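# Place a table bottle into the carton's empty cell

## Task

A carton has one row that is missing its final bottle. Take a bottle from the steel table, set it into that vacant cell, and release it so it stays there.

## Robot and tools

Robot: two arms, left_arm and right_arm, each with a parallel gripper and a wrist camera (cam_left_wrist, cam_right_wrist, both 616x616 fisheye). The names are labels only and do not correspond to sides of an image.

Frame: all positions and orientations use one scene frame. The origin sits on the table top midway between the arms. +x points out over the table, +z points up, and left_arm is on the +y side. Positions are in metres. Quaternions are written w first (qw, qx, qy, qz). A gripper's fingers point along its own +z axis and close along its own y axis. The reported end_effector_position is the point between the finger pads, roughly 1 cm short of the fingertips. Reported positions can be off from the true ones, more so at long reach. Motions often stop a centimetre or more from the command, usually low.

Row format: every command that moves the robot uses rows of 16 numbers. The first 8 are for left_arm and the last 8 are for right_arm, each in the order x, y, z, qw, qx, qy, qz, opening. Each row is an absolute target pose in the scene frame, not an offset. Always fill both halves, even when only one arm moves. To hold an arm still, resend its last reported position and quaternion, plus the opening it should keep. To keep an orientation steady, repeat your own target quaternion instead of copying the drifted one from a result. Opening runs from -1 (closed) to +1 (fully open, 0.094 m). On each control step the controller clips the command to within 70 mm and 16 degrees of the measured pose. When it cannot meet both, it favours position. Any target more than 0.6 m from the arm's last reported position along any gripper axis is refused outright.

Tools:
- execute_actions {actions, pictures}: actions holds at most one item. An empty list [] only returns the state, with pictures. {"rows": [...], "steps": n} runs 3 to 15 control steps of 1/30 s each (default 15). Each row is used for one step, and the last row repeats if there are fewer rows than steps. {"steps": n} with no rows is a wait of up to 300 steps, counted from the previous result, so your reply time counts toward it. The result comes 3 steps before the action finishes, and those 3 steps run while you compose your next reply. Pictures are included only with an empty list or pictures: true.
- move {target, speed}: target is one 16-number row of absolute poses. Each gripper follows a straight line to it and both arrive together, over 0.5 to 10 s. speed is in m/s, from 0.002 to 0.5, default 0.25; rotation is capped at twice that in rad/s. Paths do not avoid obstacles or the other arm. The opening is applied at the start. The result adds a move: line giving the ending (done, off_target, moving, held, fault) and the limits that acted. paced means the pose was clipped. held means a safety check blocked steps, after which the arm may surge. The result also gives each gripper's distance from its target.
- wait {seconds}: 0 to 10 s with no new command; returns a state result.
- zoom_image {camera, region}: enlarges [x0, y0, x1, y1] pixels (top-left origin, at most 504x504) of the latest image from that camera.
This cannot be undone.

Reading results: the state line lists each arm's position and quaternion. grip_measured is the finger opening on the command scale; the last Joint positions value is the opening in metres. Readings can be off by about 1 mm. To hold an object, command an opening about 0.03 below grip_measured for a firm grip, or less below it for a gentler one. "pose unreachable" and HELD mark steps where the clearance check changed or blocked your command. A "Hand target" line shows where the controller is currently driving the arm. FAULT or OVER-TEMPERATURE lines mean an arm has stopped. MOTOR HOT appears from 75 °C. At 90 °C the arm halts for 10 s, and at 100 °C it drops what it holds. Joint torques are offset and noisy and are only a rough contact hint. Joint limits (rad): waist -2.618..3.054, shoulder 0..3.142, elbow 0..3.142, wrist pitch ±1.571, wrist yaw ±1.571, wrist roll ±2.094.

Suggested order: look, and zoom in to find the carton's gap and a free bottle. Approach the bottle from above with the fingers open. Lower to it, close below grip_measured, and lift clear. Carry it over the gap, lower slowly, open the fingers, withdraw upward, then call finished_scene.

Avoid: knocking anything off the table, dropping or slamming the bottle, pressing hard on contact (speed and overshoot both raise force), letting the arms collide, and holding loads long enough to overheat. Thinking time keeps the simulation running. Occasional small tugs on the held bottle or pushes on loose items can occur.

Each tool is called after "Call:" by a JSON object that holds its "method" and its "body", one argument or row to a line.

## Session

Call:
{"method": "execute_actions", "body": {
  "actions": []
}}

Scene clock: 0.00 s of 5360.00 s.
left_arm: end_effector_position=(+0.4100, +0.1354, +0.3499) grip_measured=+1.000 end_effector_quat_wxyz=(+0.723, +0.531, +0.378, +0.228) | right_arm: end_effector_position=(+0.1068, +0.0774, +0.3146) grip_measured=+1.000 end_effector_quat_wxyz=(+0.684, -0.702, +0.194, -0.037)
Joint positions: left_arm=[-0.401  1.527  1.005  0.679  0.269  1.214  0.094] | right_arm=[ 1.585  0.91   0.68   0.167  0.238 -1.34   0.094]
Joint velocities: left_arm=[-0.002 -0.007 -0.002 -0.066 -0.037 -0.007  0.   ] | right_arm=[ 0.012 -0.012  0.002  0.037  0.007 -0.022  0.   ]
Joint torques (N m, as the arm reports them, + toward a larger angle): no reading
Hand target (left_arm): +0.408, +0.137, +0.361; +0.731, +0.523, +0.374, +0.229
Hand target (right_arm): +0.107, +0.076, +0.320; +0.688, -0.698, +0.196, -0.034

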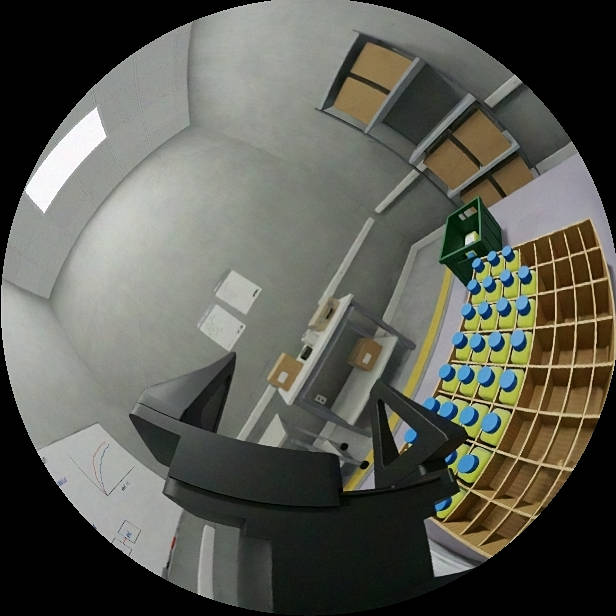

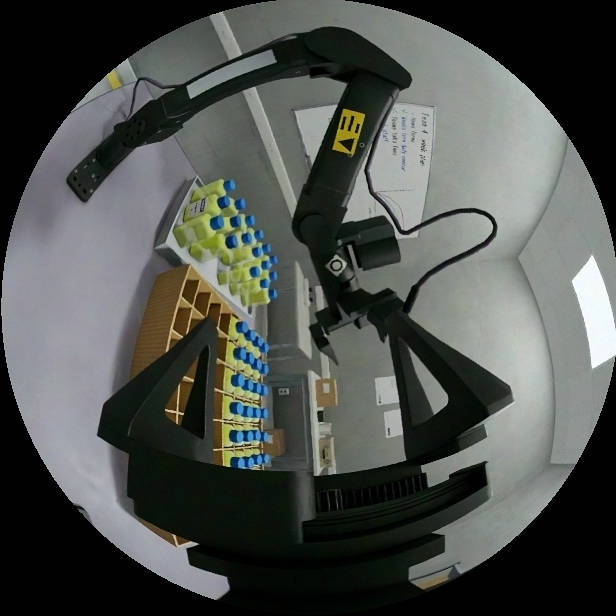

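Call:
{"method": "move", "body": {
  "target": [0.3,0.25,0.4,0.17,0,0.985,0,1, 0.3,-0.2,0.4,0.17,0,0.985,0,1]
}}

Scene clock: 5.97 s of 5360.00 s.
left_arm: end_effector_position=(+0.3053, +0.2464, +0.3962) grip_measured=+1.000 end_effector_quat_wxyz=(+0.344, +0.020, +0.937, -0.049) | right_arm: end_effector_position=(+0.3084, -0.1975, +0.3967) grip_measured=+1.000 end_effector_quat_wxyz=(+0.356, -0.017, +0.933, +0.046)
Joint positions: left_arm=[-0.429  1.665  2.366 -1.575 -0.156 -0.304  0.094] | right_arm=[ 0.442  1.376  2.077 -1.546  0.131  0.257  0.094]
Joint velocities: left_arm=[-0.007  0.002 -0.007  0.007  0.066  0.022  0.   ] | right_arm=[-0.007 -0.012  0.012  0.139 -0.007 -0.11   0.   ]
Joint torques (N m, as the arm reports them, + toward a larger angle): left_arm=[ 1.31 -8.45  3.57  1.36 -0.03 -0.03] | right_arm=[-0.94 -1.82  5.8   1.24  0.    0.11]
Hand target (left_arm): +0.300, +0.252, +0.400; +0.348, +0.012, +0.936, -0.052
Hand target (right_arm): +0.307, -0.199, +0.398; +0.352, -0.010, +0.934, +0.050
Off the commanded pose (left_arm): 0.007 m, 22 deg; orientation clipped at the last step of the last action.
Off the commanded pose (right_arm): 0.009 m, 23 deg; orientation clipped at the last step of the last action.
joint sent to its limit (left arm) — the command would take joint 4 (wrist pitch) past its lower limit, so that joint was sent only as far as its limit.
joint sent to its limit (right arm) — the command would take joint 4 (wrist pitch) past its lower limit, so that joint was sent only as far as its limit.
Kept back: nothing.
move: off_target (left_arm, right_arm); limits=paced

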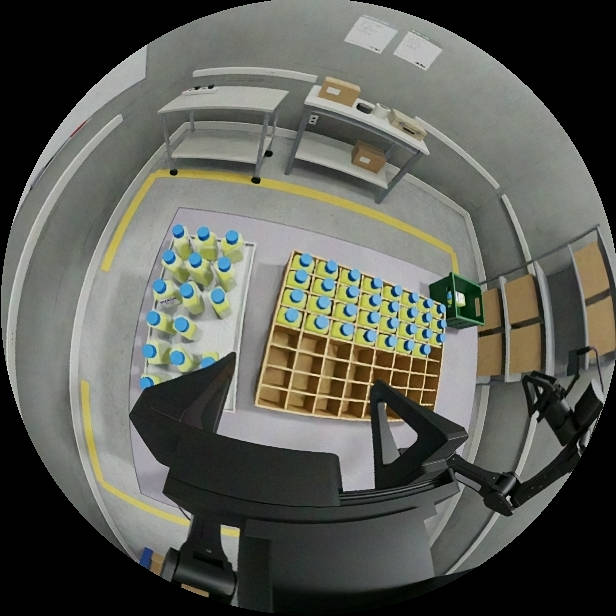

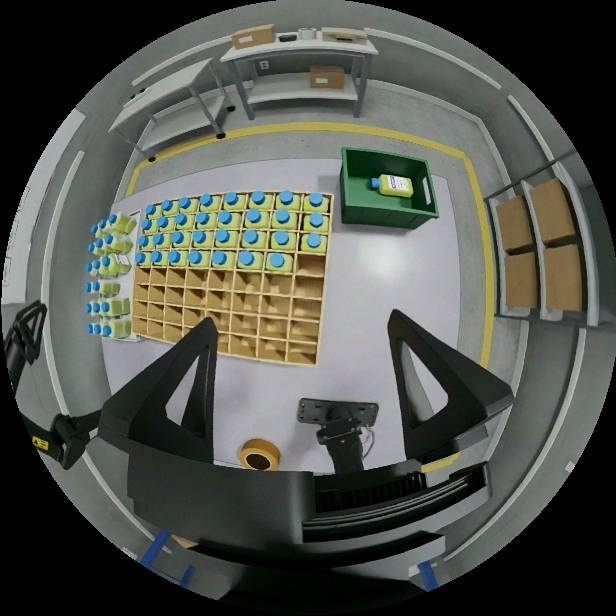

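Call:
{"method": "move", "body": {
  "target": [0.38,0.33,0.28,0,0,1,0,1, 0.4,-0.2,0.28,0,0,1,0,1]
}}

Scene clock: 9.10 s of 5360.00 s.
left_arm: end_effector_position=(+0.3810, +0.3246, +0.2738) grip_measured=+1.000 end_effector_quat_wxyz=(+0.176, -0.003, +0.984, -0.018) | right_arm: end_effector_position=(+0.4012, -0.1978, +0.2692) grip_measured=+1.000 end_effector_quat_wxyz=(+0.156, +0.001, +0.987, +0.025)
Joint positions: left_arm=[-0.107  1.948  2.308 -1.577  0.006 -0.087  0.094] | right_arm=[ 0.301  1.792  2.089 -1.55   0.014  0.203  0.094]
Joint velocities: left_arm=[-0.007  0.007  0.017  0.037  0.081  0.007  0.   ] | right_arm=[-0.002  0.002  0.002 -0.007 -0.022  0.066  0.   ]
Joint torques (N m, as the arm reports them, + toward a larger angle): left_arm=[  0.79 -11.55   6.16   0.87   0.     0.13] | right_arm=[-0.83 -7.79  7.19  0.7  -0.09 -0.11]
Hand target (left_arm): +0.380, +0.328, +0.280; +0.185, -0.002, +0.983, -0.016
Hand target (right_arm): +0.400, -0.200, +0.278; +0.163, +0.001, +0.986, +0.031
Off the commanded pose (left_arm): 0.008 m, 20 deg; orientation clipped at the last step of the last action.
Off the commanded pose (right_arm): 0.011 m, 18 deg; orientation clipped at the last step of the last action.
joint sent to its limit (left arm) — the command would take joint 4 (wrist pitch) past its lower limit, so that joint was sent only as far as its limit.
joint sent to its limit (right arm) — the command would take joint 4 (wrist pitch) past its lower limit, so that joint was sent only as far as its limit.
Kept back: nothing.
move: off_target (left_arm, right_arm); limits=paced

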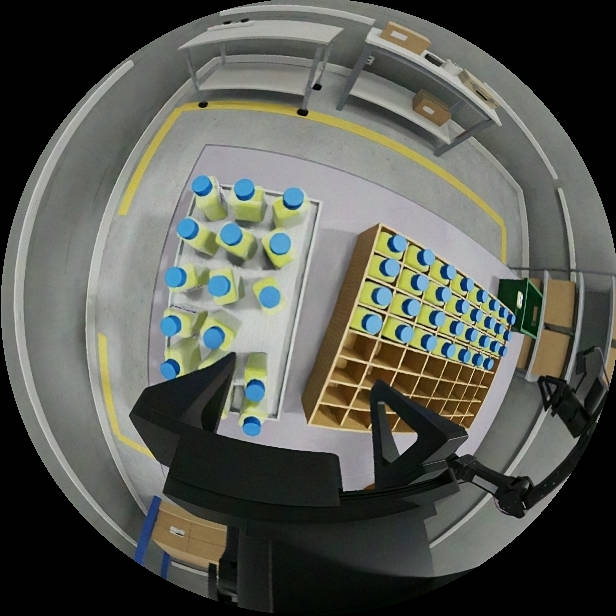

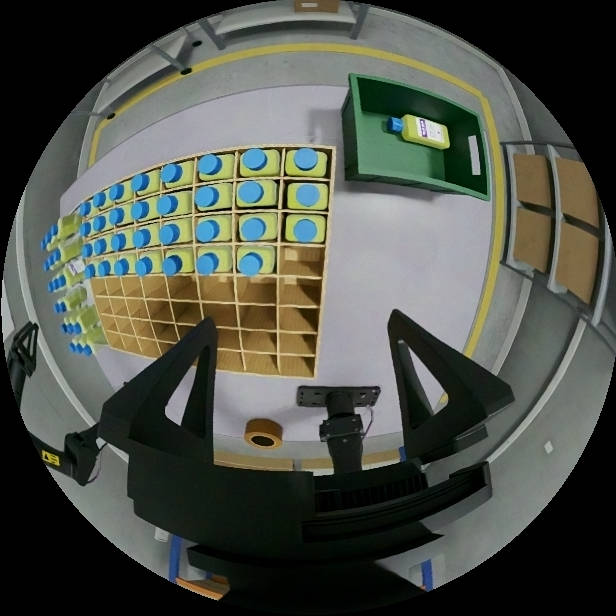

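Call:
{"method": "move", "body": {
  "target": [0.40,0.36,0.22,0,0,1,0,1, 0.4,-0.2,0.22,0,0,1,0,1],
  "speed": 0.15
}}

Scene clock: 11.27 s of 5360.00 s.
left_arm: end_effector_position=(+0.4004, +0.3541, +0.2162) grip_measured=+1.000 end_effector_quat_wxyz=(+0.105, +0.001, +0.994, -0.005) | right_arm: end_effector_position=(+0.4048, -0.1966, +0.2247) grip_measured=+1.000 end_effector_quat_wxyz=(+0.090, -0.000, +0.996, +0.013)
Joint positions: left_arm=[-0.034  2.091  2.308 -1.577  0.008 -0.007  0.094] | right_arm=[ 0.301  1.875  2.036 -1.55   0.011  0.2    0.094]
Joint velocities: left_arm=[-0.012  0.012 -0.007 -0.037  0.022 -0.022  0.   ] | right_arm=[-0.012  0.002 -0.007  0.007  0.007 -0.007  0.   ]
Joint torques (N m, as the arm reports them, + toward a larger angle): left_arm=[  0.93 -12.76   6.24   0.67  -0.05   0.1 ] | right_arm=[-1.   -8.05  4.14  0.46 -0.11 -0.1 ]
Hand target (left_arm): +0.400, +0.359, +0.220; +0.110, -0.001, +0.994, -0.001
Hand target (right_arm): +0.400, -0.200, +0.219; +0.073, +0.001, +0.997, +0.014
Off the commanded pose (left_arm): 0.007 m, 12 deg.
Off the commanded pose (right_arm): 0.008 m, 10 deg.
joint sent to its limit (left arm) — the command would take joint 4 (wrist pitch) past its lower limit, so that joint was sent only as far as its limit.
joint sent to its limit (right arm) — the command would take joint 4 (wrist pitch) past its lower limit, so that joint was sent only as far as its limit.
Kept back: nothing.
move: off_target (left_arm, right_arm)

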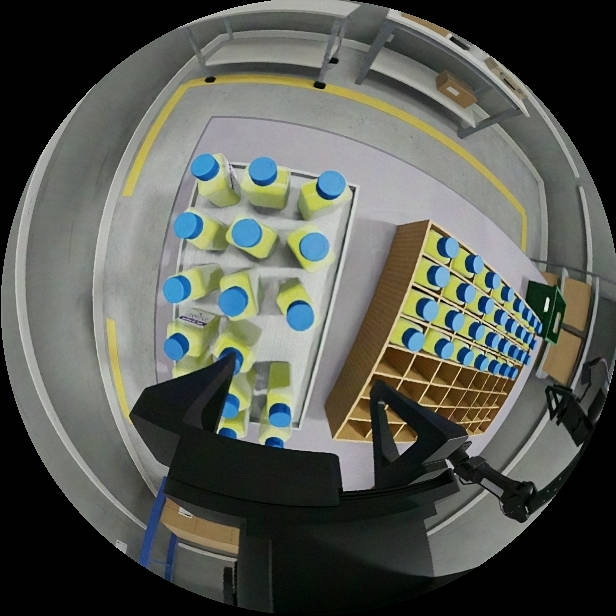

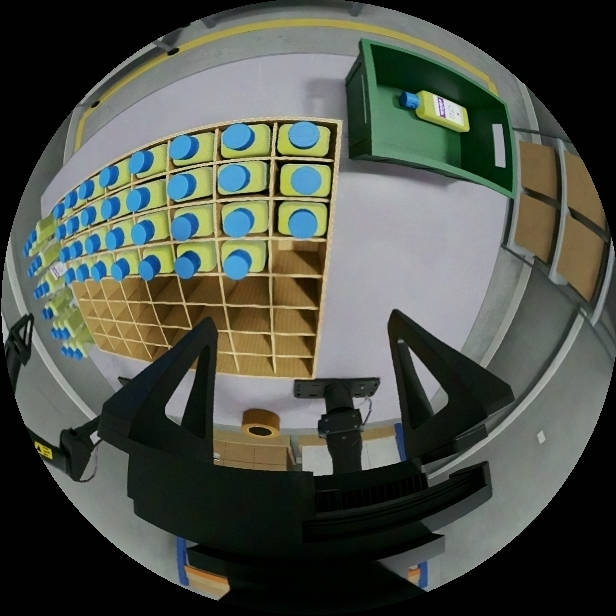

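Call:
{"method": "move", "body": {
  "target": [0.315,0.37,0.225,0,0,1,0,0.1, 0.3,-0.25,0.25,0.1,0,0.995,0,1],
  "speed": 0.15
}}

Scene clock: 12.73 s of 5360.00 s.
left_arm: end_effector_position=(+0.3187, +0.3661, +0.2179) grip_measured=+0.102 end_effector_quat_wxyz=(+0.058, +0.002, +0.998, -0.002) | right_arm: end_effector_position=(+0.3070, -0.2469, +0.2543) grip_measured=+1.000 end_effector_quat_wxyz=(+0.122, -0.000, +0.992, +0.006)
Joint positions: left_arm=[-0.001  1.813  1.937 -1.578  0.008  0.028  0.052] | right_arm=[ 0.191  1.446  1.678 -1.558  0.011  0.091  0.094]
Joint velocities: left_arm=[-0.012 -0.002 -0.007 -0.081 -0.022  0.007 -0.001] | right_arm=[ 0.002 -0.007  0.002  0.007 -0.007  0.037  0.   ]
Joint torques (N m, as the arm reports them, + toward a larger angle): left_arm=[  1.06 -11.6    5.36   0.5   -0.06   0.05] | right_arm=[-0.78 -5.1   3.54  0.64  0.07 -0.09]
Hand target (left_arm): +0.315, +0.371, +0.224; +0.067, -0.000, +0.998, +0.002
Hand target (right_arm): +0.301, -0.251, +0.251; +0.114, -0.000, +0.994, +0.001
Off the commanded pose (left_arm): 0.009 m, 7 deg.
Off the commanded pose (right_arm): 0.009 m, 3 deg.
joint sent to its limit (left arm) — the command would take joint 4 (wrist pitch) past its lower limit, so that joint was sent only as far as its limit.
joint sent to its limit (right arm) — the command would take joint 4 (wrist pitch) past its lower limit, so that joint was sent only as far as its limit.
Kept back: nothing.
move: off_target (left_arm, right_arm)

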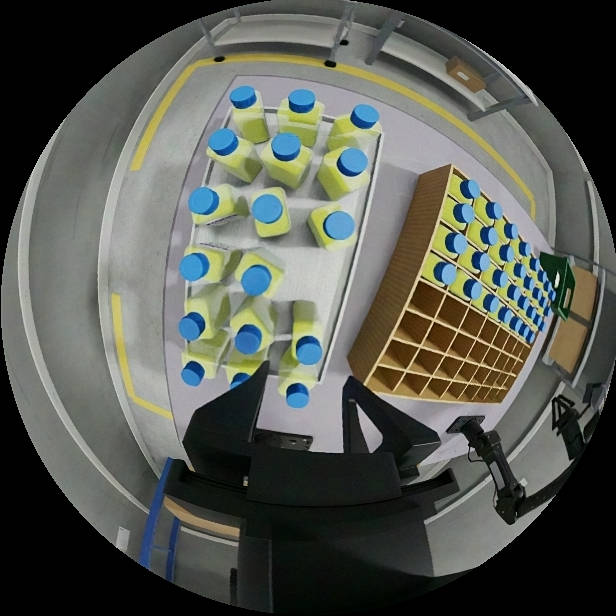

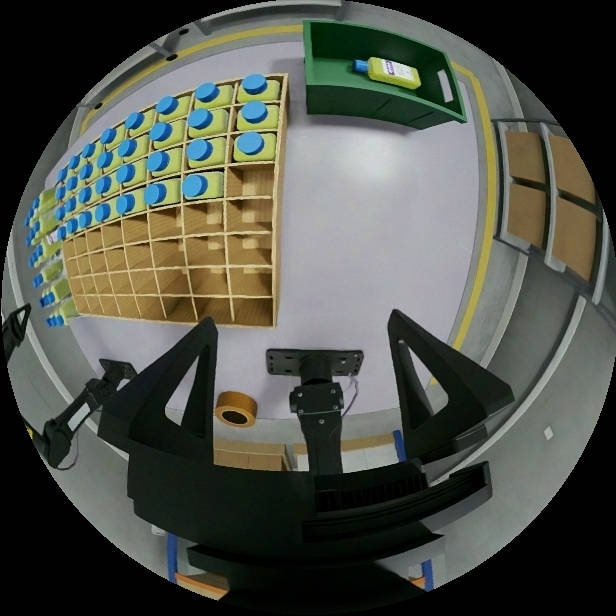

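Call:
{"method": "move", "body": {
  "target": [0.307,0.37,0.19,0,0,1,0,0.1, 0.3,-0.25,0.25,0.12,0,0.992,0,1],
  "speed": 0.08
}}

Call:
{"method": "zoom_image", "body": {
  "camera": "cam_left_wrist",
  "region": [200, 250, 420, 470]
}}

Scene clock: 14.00 s of 5360.00 s.
left_arm: end_effector_position=(+0.3082, +0.3658, +0.1909) grip_measured=+0.102 end_effector_quat_wxyz=(+0.009, +0.002, +1.000, -0.004) | right_arm: end_effector_position=(+0.3035, -0.2473, +0.2467) grip_measured=+1.000 end_effector_quat_wxyz=(+0.109, -0.001, +0.994, +0.005)
Joint positions: left_arm=[-0.001  1.838  1.863 -1.578  0.008  0.028  0.052] | right_arm=[ 0.191  1.446  1.651 -1.558  0.011  0.089  0.094]
Joint velocities: left_arm=[-0.007  0.002 -0.012  0.007 -0.007  0.022  0.001] | right_arm=[-0.002 -0.017 -0.007  0.037 -0.022  0.037  0.   ]
Joint torques (N m, as the arm reports them, + toward a larger angle): left_arm=[ 0.87 -9.79  5.08  0.33 -0.06  0.08] | right_arm=[-0.06 -6.28  3.94  0.76  0.12 -0.02]
Hand target (left_arm): +0.307, +0.370, +0.190; +0.006, -0.000, +1.000, +0.000
Hand target (right_arm): +0.300, -0.250, +0.250; +0.120, +0.000, +0.993, +0.000
Off the commanded pose (left_arm): 0.004 m, 1 deg.
Off the commanded pose (right_arm): 0.006 m, 1 deg.
joint sent to its limit (left arm) — the command would take joint 4 (wrist pitch) past its lower limit, so that joint was sent only as far as its limit.
Kept back: nothing.
move: done

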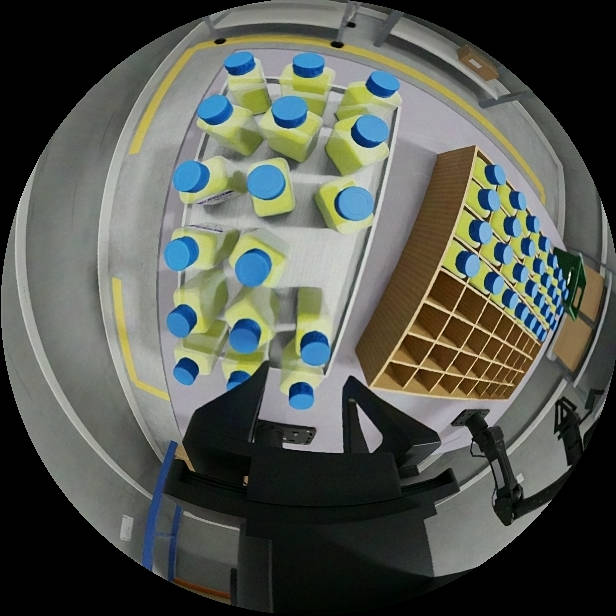

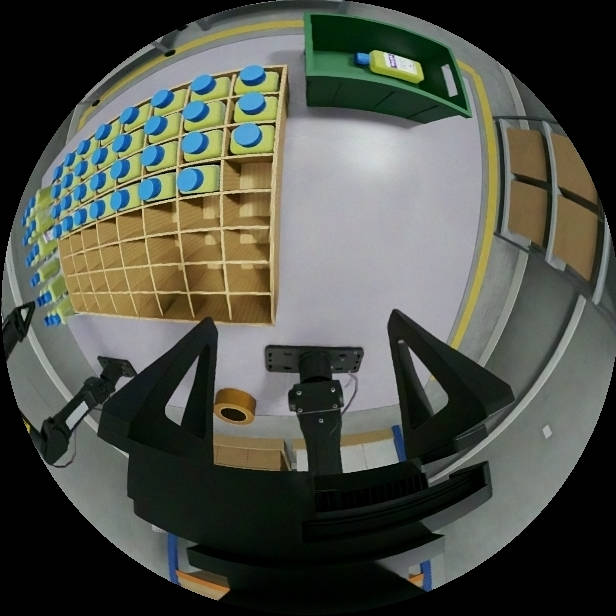

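Region (200, 250, 420, 470) of cam_left_wrist's 616x616 image, scaled by 2.291, with more detail than that image has.

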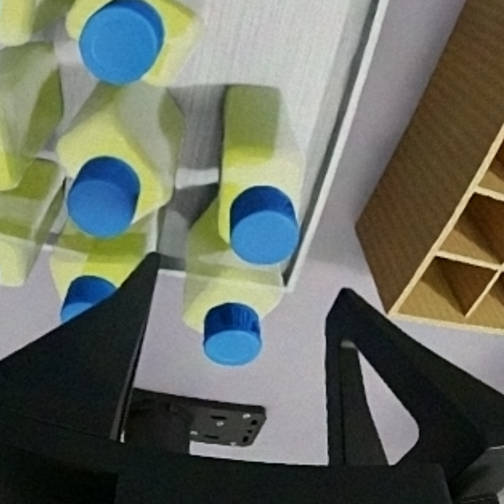

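Call:
{"method": "move", "body": {
  "target": [0.307,0.365,0.165,0,0,1,0,0.1, 0.3,-0.25,0.25,0.12,0,0.992,0,1],
  "speed": 0.05
}}

Call:
{"method": "zoom_image", "body": {
  "camera": "cam_left_wrist",
  "region": [200, 250, 420, 470]
}}

Scene clock: 15.20 s of 5360.00 s.
left_arm: end_effector_position=(+0.3043, +0.3657, +0.1632) grip_measured=+0.102 end_effector_quat_wxyz=(-0.011, -0.000, +1.000, -0.004) | right_arm: end_effector_position=(+0.3035, -0.2473, +0.2467) grip_measured=+1.000 end_effector_quat_wxyz=(+0.109, -0.001, +0.994, +0.005)
Joint positions: left_arm=[-0.001  1.838  1.75  -1.504  0.008  0.024  0.052] | right_arm=[ 0.191  1.446  1.651 -1.558  0.011  0.089  0.094]
Joint velocities: left_arm=[-0.022 -0.007 -0.002  0.022 -0.022 -0.007  0.001] | right_arm=[-0.017  0.002 -0.007  0.095  0.007 -0.007  0.   ]
Joint torques (N m, as the arm reports them, + toward a larger angle): left_arm=[ -0.65 -10.79   5.2    0.5   -0.07  -0.04] | right_arm=[-0.17 -6.25  3.96  0.77  0.11 -0.01]
Hand target (left_arm): +0.307, +0.365, +0.165; -0.000, +0.000, +1.000, -0.000
Hand target (right_arm): +0.300, -0.250, +0.250; +0.120, -0.000, +0.993, +0.000
Off the commanded pose (left_arm): 0.003 m, 1 deg.
Off the commanded pose (right_arm): 0.006 m, 1 deg.
Kept back: nothing.
move: done

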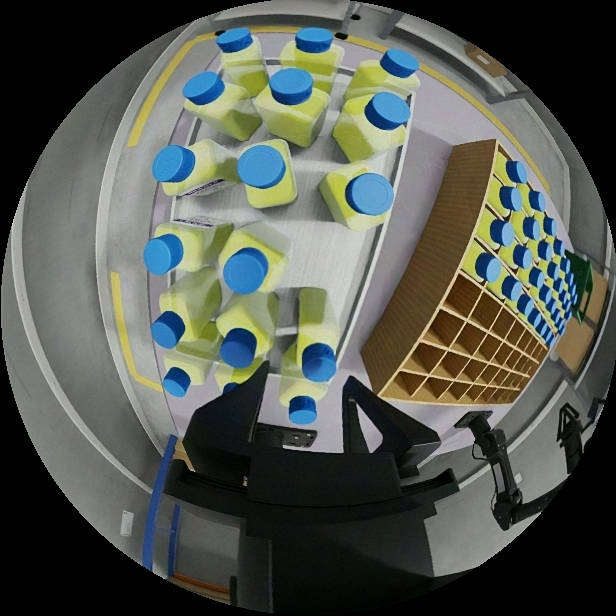

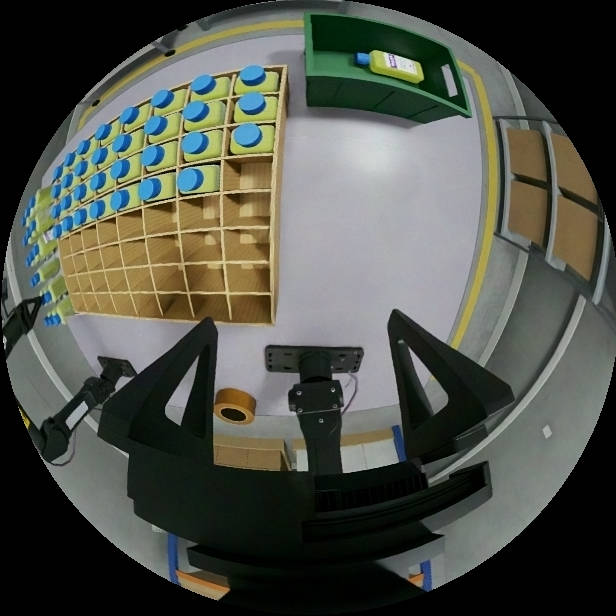

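Region (200, 250, 420, 470) of cam_left_wrist's 616x616 image, scaled by 2.291, with more detail than that image has.

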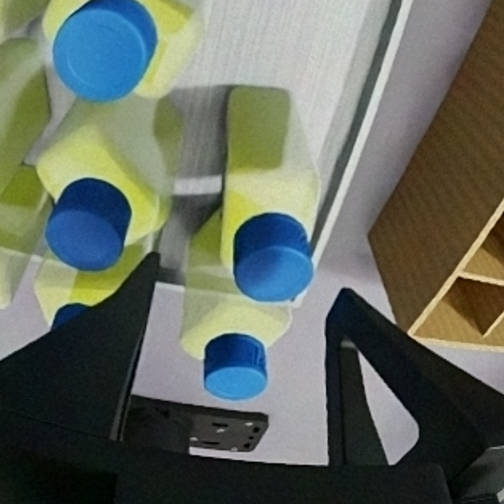

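Call:
{"method": "move", "body": {
  "target": [0.292,0.354,0.15,0,0,1,0,0.1, 0.3,-0.25,0.25,0.12,0,0.992,0,1],
  "speed": 0.05
}}

Call:
{"method": "zoom_image", "body": {
  "camera": "cam_left_wrist",
  "region": [200, 250, 420, 470]
}}

Scene clock: 17.77 s of 5360.00 s.
left_arm: end_effector_position=(+0.2902, +0.3563, +0.1440) grip_measured=+0.102 end_effector_quat_wxyz=(-0.018, -0.002, +1.000, -0.004) | right_arm: end_effector_position=(+0.3035, -0.2473, +0.2467) grip_measured=+1.000 end_effector_quat_wxyz=(+0.109, -0.001, +0.994, +0.005)
Joint positions: left_arm=[-0.03   1.786  1.608 -1.428  0.008 -0.008  0.052] | right_arm=[ 0.191  1.446  1.651 -1.558  0.011  0.089  0.094]
Joint velocities: left_arm=[-0.002 -0.012 -0.017 -0.066 -0.007  0.022  0.001] | right_arm=[-0.002 -0.007  0.002 -0.037  0.007 -0.007  0.   ]
Joint torques (N m, as the arm reports them, + toward a larger angle): left_arm=[ -1.07 -11.5    5.1    0.45  -0.07  -0.01] | right_arm=[-0.18 -6.24  3.98  0.74  0.1  -0.02]
Hand target (left_arm): +0.292, +0.354, +0.150; -0.000, -0.000, +1.000, -0.000
Hand target (right_arm): +0.300, -0.250, +0.250; +0.120, -0.000, +0.993, +0.000
Off the commanded pose (left_arm): 0.007 m, 2 deg.
Off the commanded pose (right_arm): 0.006 m, 1 deg.
Kept back: nothing.
move: done

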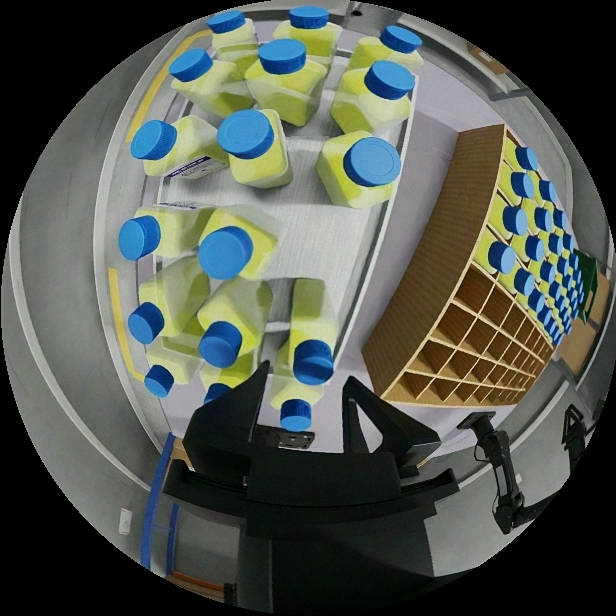

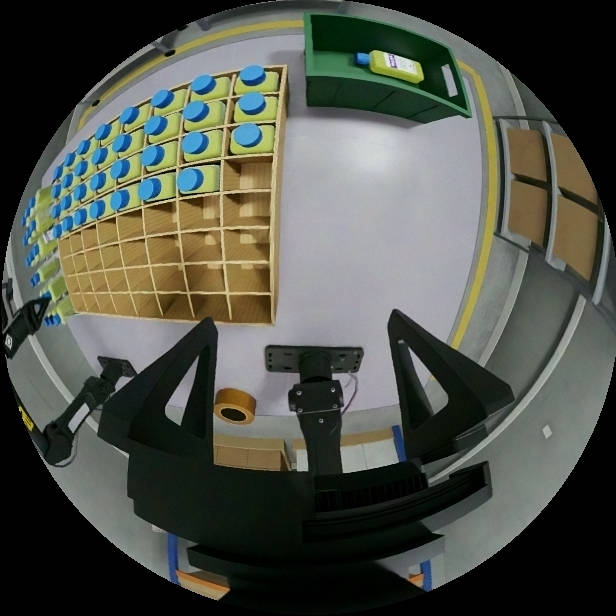

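Region (200, 250, 420, 470) of cam_left_wrist's 616x616 image, scaled by 2.291, with more detail than that image has.

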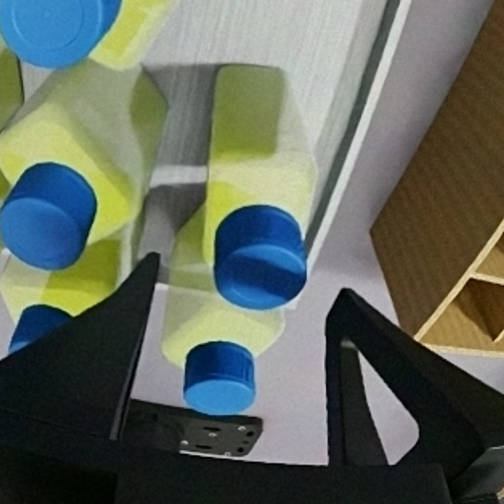

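Call:
{"method": "move", "body": {
  "target": [0.292,0.351,0.133,0,0,1,0,0.1, 0.3,-0.25,0.25,0.12,0,0.992,0,1],
  "speed": 0.04
}}

Call:
{"method": "zoom_image", "body": {
  "camera": "cam_left_wrist",
  "region": [200, 250, 420, 470]
}}

Scene clock: 18.90 s of 5360.00 s.
left_arm: end_effector_position=(+0.2896, +0.3531, +0.1258) grip_measured=+0.102 end_effector_quat_wxyz=(-0.020, -0.002, +1.000, -0.004) | right_arm: end_effector_position=(+0.3035, -0.2473, +0.2467) grip_measured=+1.000 end_effector_quat_wxyz=(+0.109, -0.001, +0.994, +0.005)
Joint positions: left_arm=[-0.04   1.786  1.536 -1.36   0.008 -0.019  0.052] | right_arm=[ 0.191  1.446  1.651 -1.558  0.011  0.089  0.094]
Joint velocities: left_arm=[-0.022 -0.002  0.012 -0.037 -0.051 -0.051  0.   ] | right_arm=[ 0.002 -0.002 -0.002  0.022  0.081  0.037  0.   ]
Joint torques (N m, as the arm reports them, + toward a larger angle): left_arm=[ -1.17 -11.86   5.3    0.4   -0.08   0.02] | right_arm=[-0.09 -6.31  3.91  0.75  0.12 -0.03]
Hand target (left_arm): +0.292, +0.351, +0.133; -0.000, -0.000, +1.000, -0.000
Hand target (right_arm): +0.300, -0.250, +0.250; +0.120, -0.000, +0.993, +0.000
Off the commanded pose (left_arm): 0.008 m, 2 deg.
Off the commanded pose (right_arm): 0.006 m, 1 deg.
Kept back: nothing.
move: done

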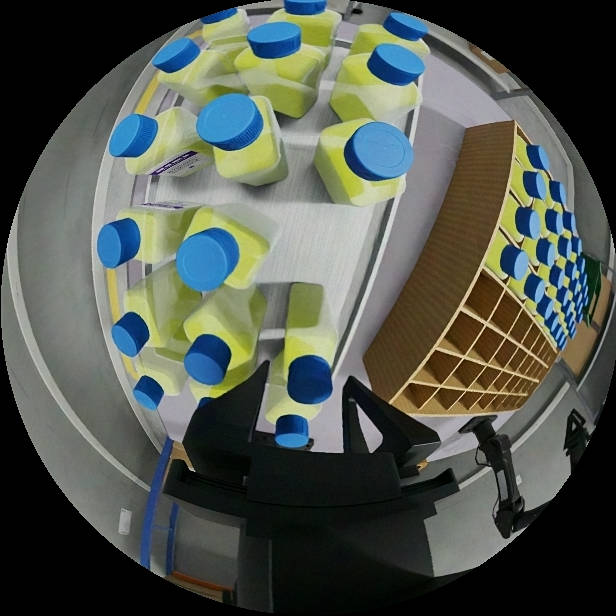

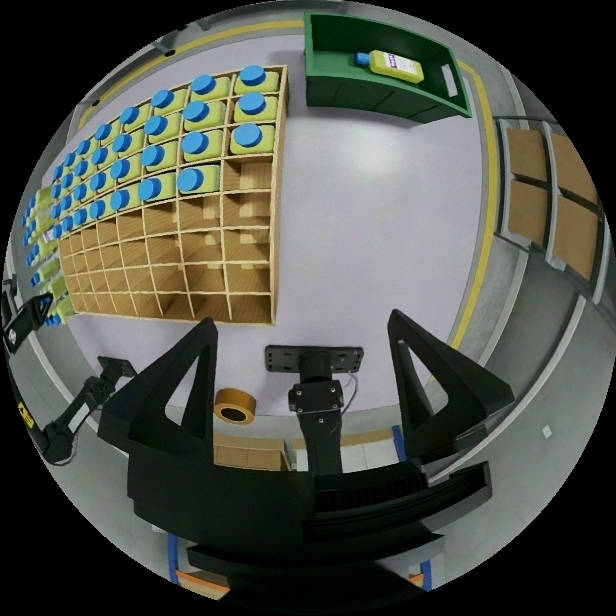

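Region (200, 250, 420, 470) of cam_left_wrist's 616x616 image, scaled by 2.291, with more detail than that image has.

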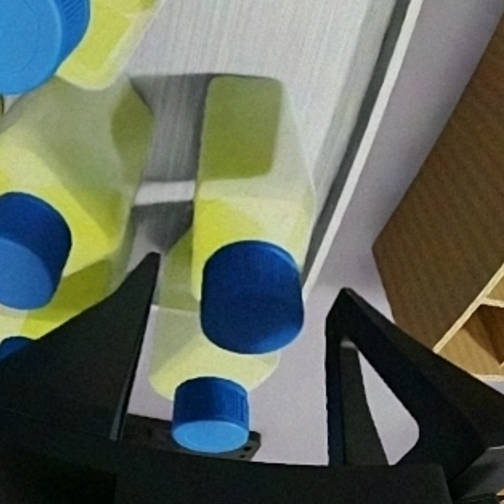

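Close.

Call:
{"method": "move", "body": {
  "target": [0.292,0.351,0.133,0,0,1,0,-0.55, 0.3,-0.25,0.25,0.12,0,0.992,0,1],
  "speed": 0.04
}}

Scene clock: 19.87 s of 5360.00 s.
left_arm: end_effector_position=(+0.2899, +0.3530, +0.1257) grip_measured=-0.484 end_effector_quat_wxyz=(-0.019, -0.003, +1.000, -0.004) | right_arm: end_effector_position=(+0.3035, -0.2473, +0.2467) grip_measured=+1.000 end_effector_quat_wxyz=(+0.109, -0.001, +0.994, +0.005)
Joint positions: left_arm=[-0.04   1.786  1.536 -1.358  0.008 -0.019  0.024] | right_arm=[ 0.191  1.446  1.651 -1.558  0.011  0.089  0.094]
Joint velocities: left_arm=[-0.012  0.012  0.007 -0.11  -0.022 -0.081 -0.001] | right_arm=[ 0.002 -0.002  0.007 -0.007 -0.022 -0.037  0.   ]
Joint torques (N m, as the arm reports them, + toward a larger angle): left_arm=[ -1.05 -11.87   5.3    0.38  -0.06  -0.02] | right_arm=[-0.1  -6.26  3.98  0.76  0.12  0.  ]
Hand target (left_arm): +0.292, +0.351, +0.133; -0.000, -0.000, +1.000, -0.000
Hand target (right_arm): +0.300, -0.250, +0.250; +0.120, -0.000, +0.993, +0.000
Off the commanded pose (left_arm): 0.008 m, 2 deg.
Off the commanded pose (right_arm): 0.006 m, 1 deg.
Kept back: nothing.
move: done

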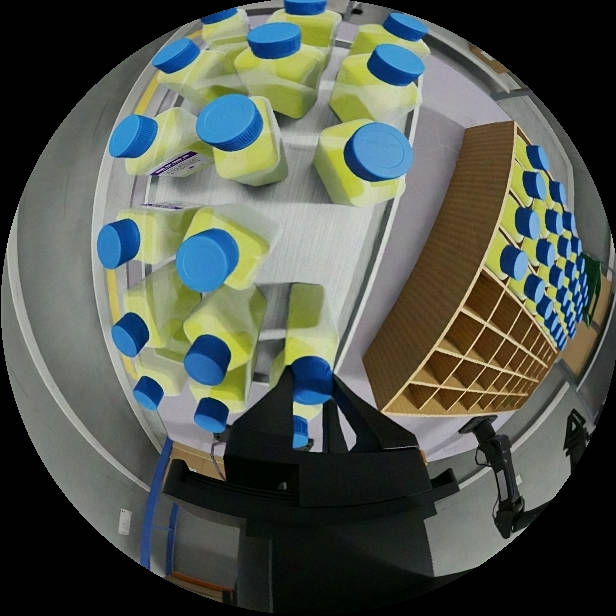

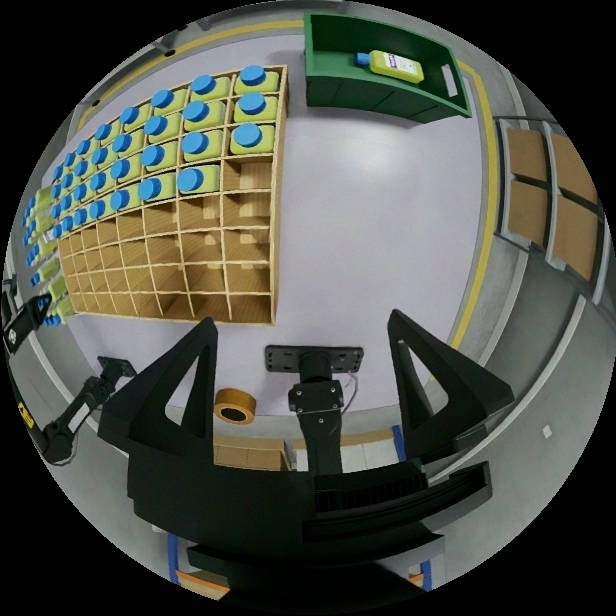

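Call:
{"method": "move", "body": {
  "target": [0.292,0.351,0.27,0.12,0,0.992,0,-0.55, 0.3,-0.25,0.25,0.12,0,0.992,0,1],
  "speed": 0.12
}}

Scene clock: 21.70 s of 5360.00 s.
left_arm: end_effector_position=(+0.2926, +0.3536, +0.2551) grip_measured=-0.484 end_effector_quat_wxyz=(+0.114, -0.004, +0.993, -0.004) | right_arm: end_effector_position=(+0.3035, -0.2473, +0.2467) grip_measured=+1.000 end_effector_quat_wxyz=(+0.109, -0.001, +0.994, +0.005)
Joint positions: left_arm=[-0.04   1.652  1.886 -1.577  0.004 -0.022  0.024] | right_arm=[ 0.191  1.446  1.651 -1.558  0.011  0.089  0.094]
Joint velocities: left_arm=[-0.002 -0.002  0.027 -0.095  0.007 -0.037 -0.   ] | right_arm=[-0.007 -0.002 -0.002 -0.051 -0.066  0.051  0.   ]
Joint torques (N m, as the arm reports them, + toward a larger angle): left_arm=[-1.37 -9.45  7.7   0.69 -0.06  0.  ] | right_arm=[-0.06 -6.34  3.98  0.75  0.11 -0.04]
Hand target (left_arm): +0.292, +0.351, +0.268; +0.136, -0.000, +0.991, -0.001
Hand target (right_arm): +0.300, -0.250, +0.250; +0.120, -0.000, +0.993, +0.000
Off the commanded pose (left_arm): 0.015 m, 1 deg.
Off the commanded pose (right_arm): 0.006 m, 1 deg.
joint sent to its limit (left arm) — the command would take joint 4 (wrist pitch) past its lower limit, so that joint was sent only as far as its limit.
Kept back: nothing.
move: off_target (left_arm)

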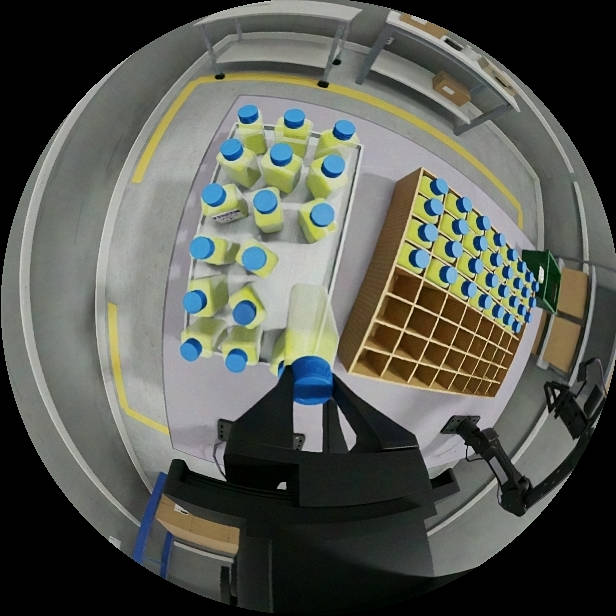

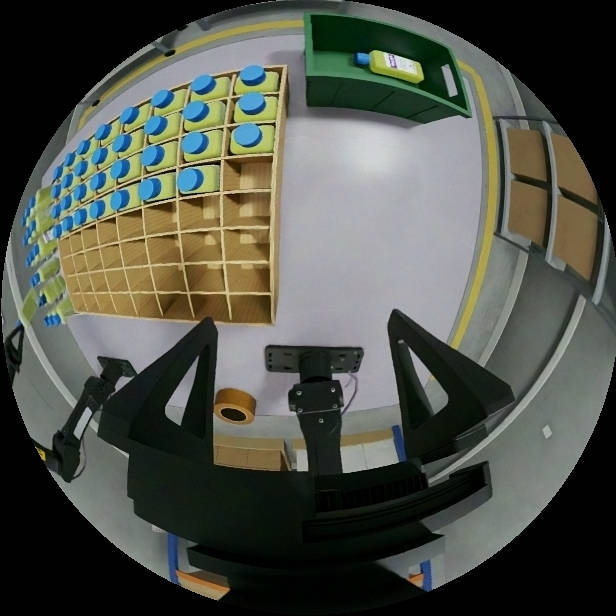

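Call:
{"method": "move", "body": {
  "target": [0.13,0.07,0.26,0.085,0.70,0.70,-0.085,-0.55, 0.3,-0.25,0.25,0.12,0,0.992,0,1],
  "speed": 0.2
}}

Call:
{"method": "move", "body": {
  "target": [0.13,0.07,0.14,0,0.707,0.707,0,-0.55, 0.3,-0.25,0.25,0.12,0,0.992,0,1],
  "speed": 0.12
}}

Scene clock: 26.27 s of 5360.00 s.
left_arm: end_effector_position=(+0.1313, +0.0805, +0.2497) grip_measured=-0.484 end_effector_quat_wxyz=(+0.088, +0.695, +0.710, -0.074) | right_arm: end_effector_position=(+0.3035, -0.2473, +0.2467) grip_measured=+1.000 end_effector_quat_wxyz=(+0.109, -0.001, +0.994, +0.005)
Joint positions: left_arm=[-1.017  1.656  1.869 -1.577  0.107  0.547  0.024] | right_arm=[ 0.191  1.446  1.651 -1.558  0.011  0.089  0.094]
Joint velocities: left_arm=[-0.007 -0.007  0.012 -0.066 -0.081 -0.037 -0.   ] | right_arm=[-0.007 -0.022  0.002  0.066  0.007 -0.051  0.   ]
Joint torques (N m, as the arm reports them, + toward a larger angle): left_arm=[-0.87 -8.19  8.21  0.67  0.17  0.12] | right_arm=[-0.12 -6.25  4.02  0.74  0.13 -0.05]
Hand target (left_arm): +0.128, +0.076, +0.259; +0.102, +0.700, +0.701, -0.084
Hand target (right_arm): +0.300, -0.250, +0.250; +0.120, -0.000, +0.993, +0.000
Off the commanded pose (left_arm): 0.015 m, 2 deg.
Off the commanded pose (right_arm): 0.006 m, 1 deg.
joint sent to its limit (left arm) — the command would take joint 4 (wrist pitch) past its lower limit, so that joint was sent only as far as its limit.
Kept back: nothing.
move: off_target (left_arm)

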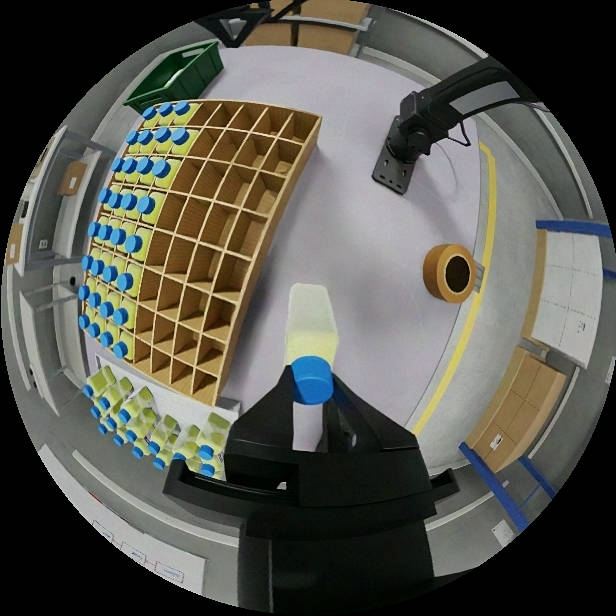

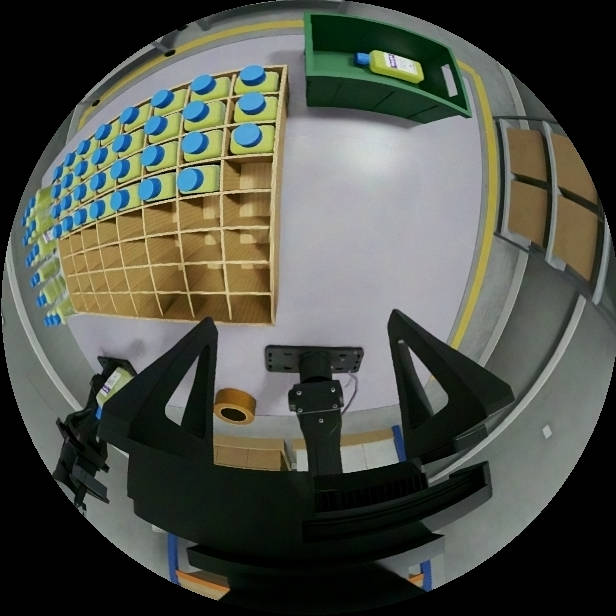

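Scene clock: 27.70 s of 5360.00 s.
left_arm: end_effector_position=(+0.1303, +0.0751, +0.1359) grip_measured=-0.484 end_effector_quat_wxyz=(-0.015, +0.706, +0.709, +0.003) | right_arm: end_effector_position=(+0.3035, -0.2473, +0.2467) grip_measured=+1.000 end_effector_quat_wxyz=(+0.109, -0.001, +0.994, +0.005)
Joint positions: left_arm=[-1.085  1.801  1.595 -1.396  0.004  0.508  0.024] | right_arm=[ 0.191  1.446  1.651 -1.558  0.011  0.089  0.094]
Joint velocities: left_arm=[ 0.007  0.007  0.007 -0.022  0.037 -0.051 -0.   ] | right_arm=[ 0.002 -0.002  0.007 -0.007 -0.081 -0.066  0.   ]
Joint torques (N m, as the arm reports them, + toward a larger angle): left_arm=[ -1.08 -11.16   5.99   0.33  -0.03  -0.05] | right_arm=[-0.11 -6.22  4.01  0.74  0.13 -0.02]
Hand target (left_arm): +0.130, +0.070, +0.141; +0.000, +0.707, +0.707, +0.001
Hand target (right_arm): +0.300, -0.250, +0.250; +0.120, -0.000, +0.993, +0.000
Off the commanded pose (left_arm): 0.007 m, 2 deg.
Off the commanded pose (right_arm): 0.006 m, 1 deg.
Kept back: nothing.
move: done

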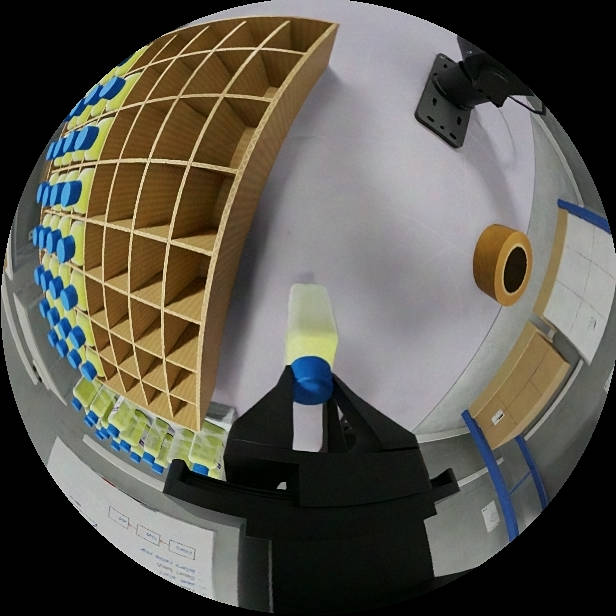

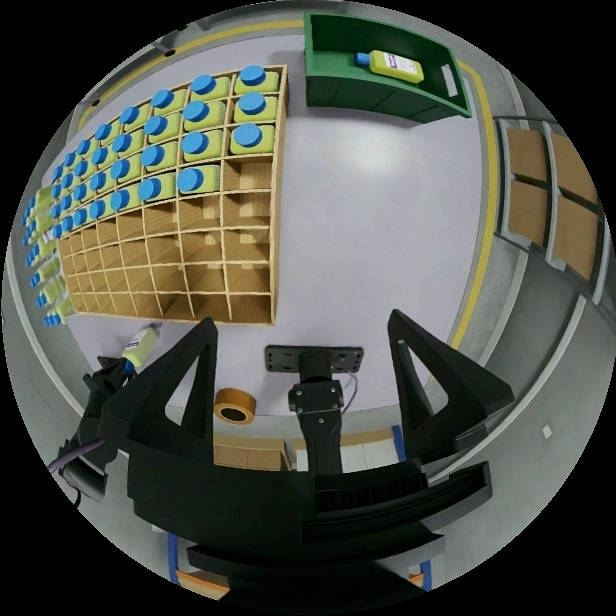

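Call:
{"method": "move", "body": {
  "target": [0.13,0.07,0.113,0,0.707,0.707,0,-0.55, 0.3,-0.25,0.25,0.12,0,0.992,0,1],
  "speed": 0.03
}}

Scene clock: 29.13 s of 5360.00 s.
left_arm: end_effector_position=(+0.1306, +0.0747, +0.1096) grip_measured=-0.484 end_effector_quat_wxyz=(-0.013, +0.705, +0.709, +0.002) | right_arm: end_effector_position=(+0.3035, -0.2473, +0.2467) grip_measured=+1.000 end_effector_quat_wxyz=(+0.109, -0.001, +0.994, +0.005)
Joint positions: left_arm=[-1.085  1.801  1.491 -1.287  0.003  0.507  0.024] | right_arm=[ 0.191  1.446  1.651 -1.558  0.011  0.089  0.094]
Joint velocities: left_arm=[ 0.012 -0.007 -0.012  0.022 -0.066 -0.022  0.002] | right_arm=[-0.012 -0.002 -0.007  0.051 -0.037  0.037  0.   ]
Joint torques (N m, as the arm reports them, + toward a larger angle): left_arm=[ -1.09 -10.68   5.69   0.43  -0.03  -0.02] | right_arm=[-0.16 -6.29  3.99  0.74  0.11 -0.01]
Hand target (left_arm): +0.130, +0.070, +0.113; -0.000, +0.707, +0.707, -0.000
Hand target (right_arm): +0.300, -0.250, +0.250; +0.120, -0.000, +0.993, +0.000
Off the commanded pose (left_arm): 0.006 m, 2 deg.
Off the commanded pose (right_arm): 0.006 m, 1 deg.
Kept back: nothing.
move: done

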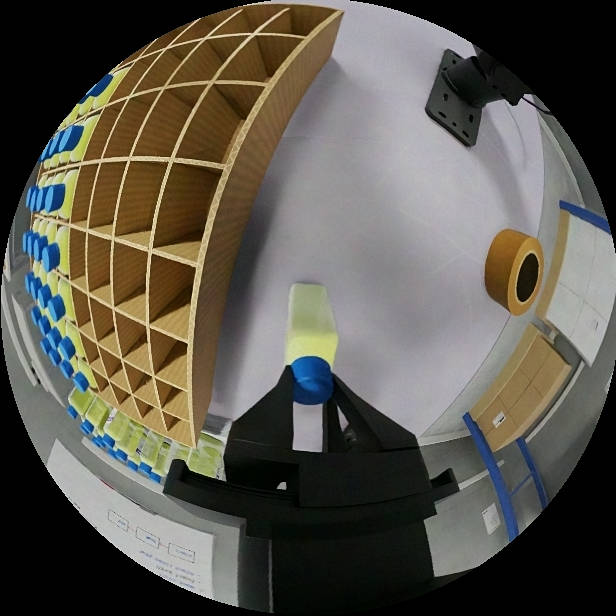

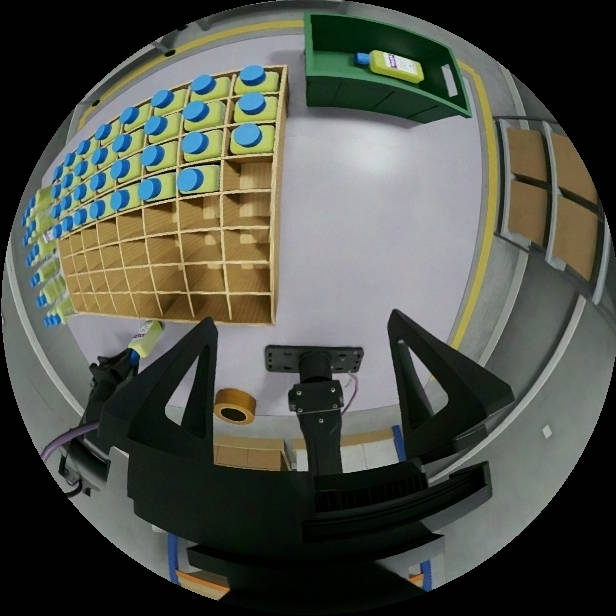

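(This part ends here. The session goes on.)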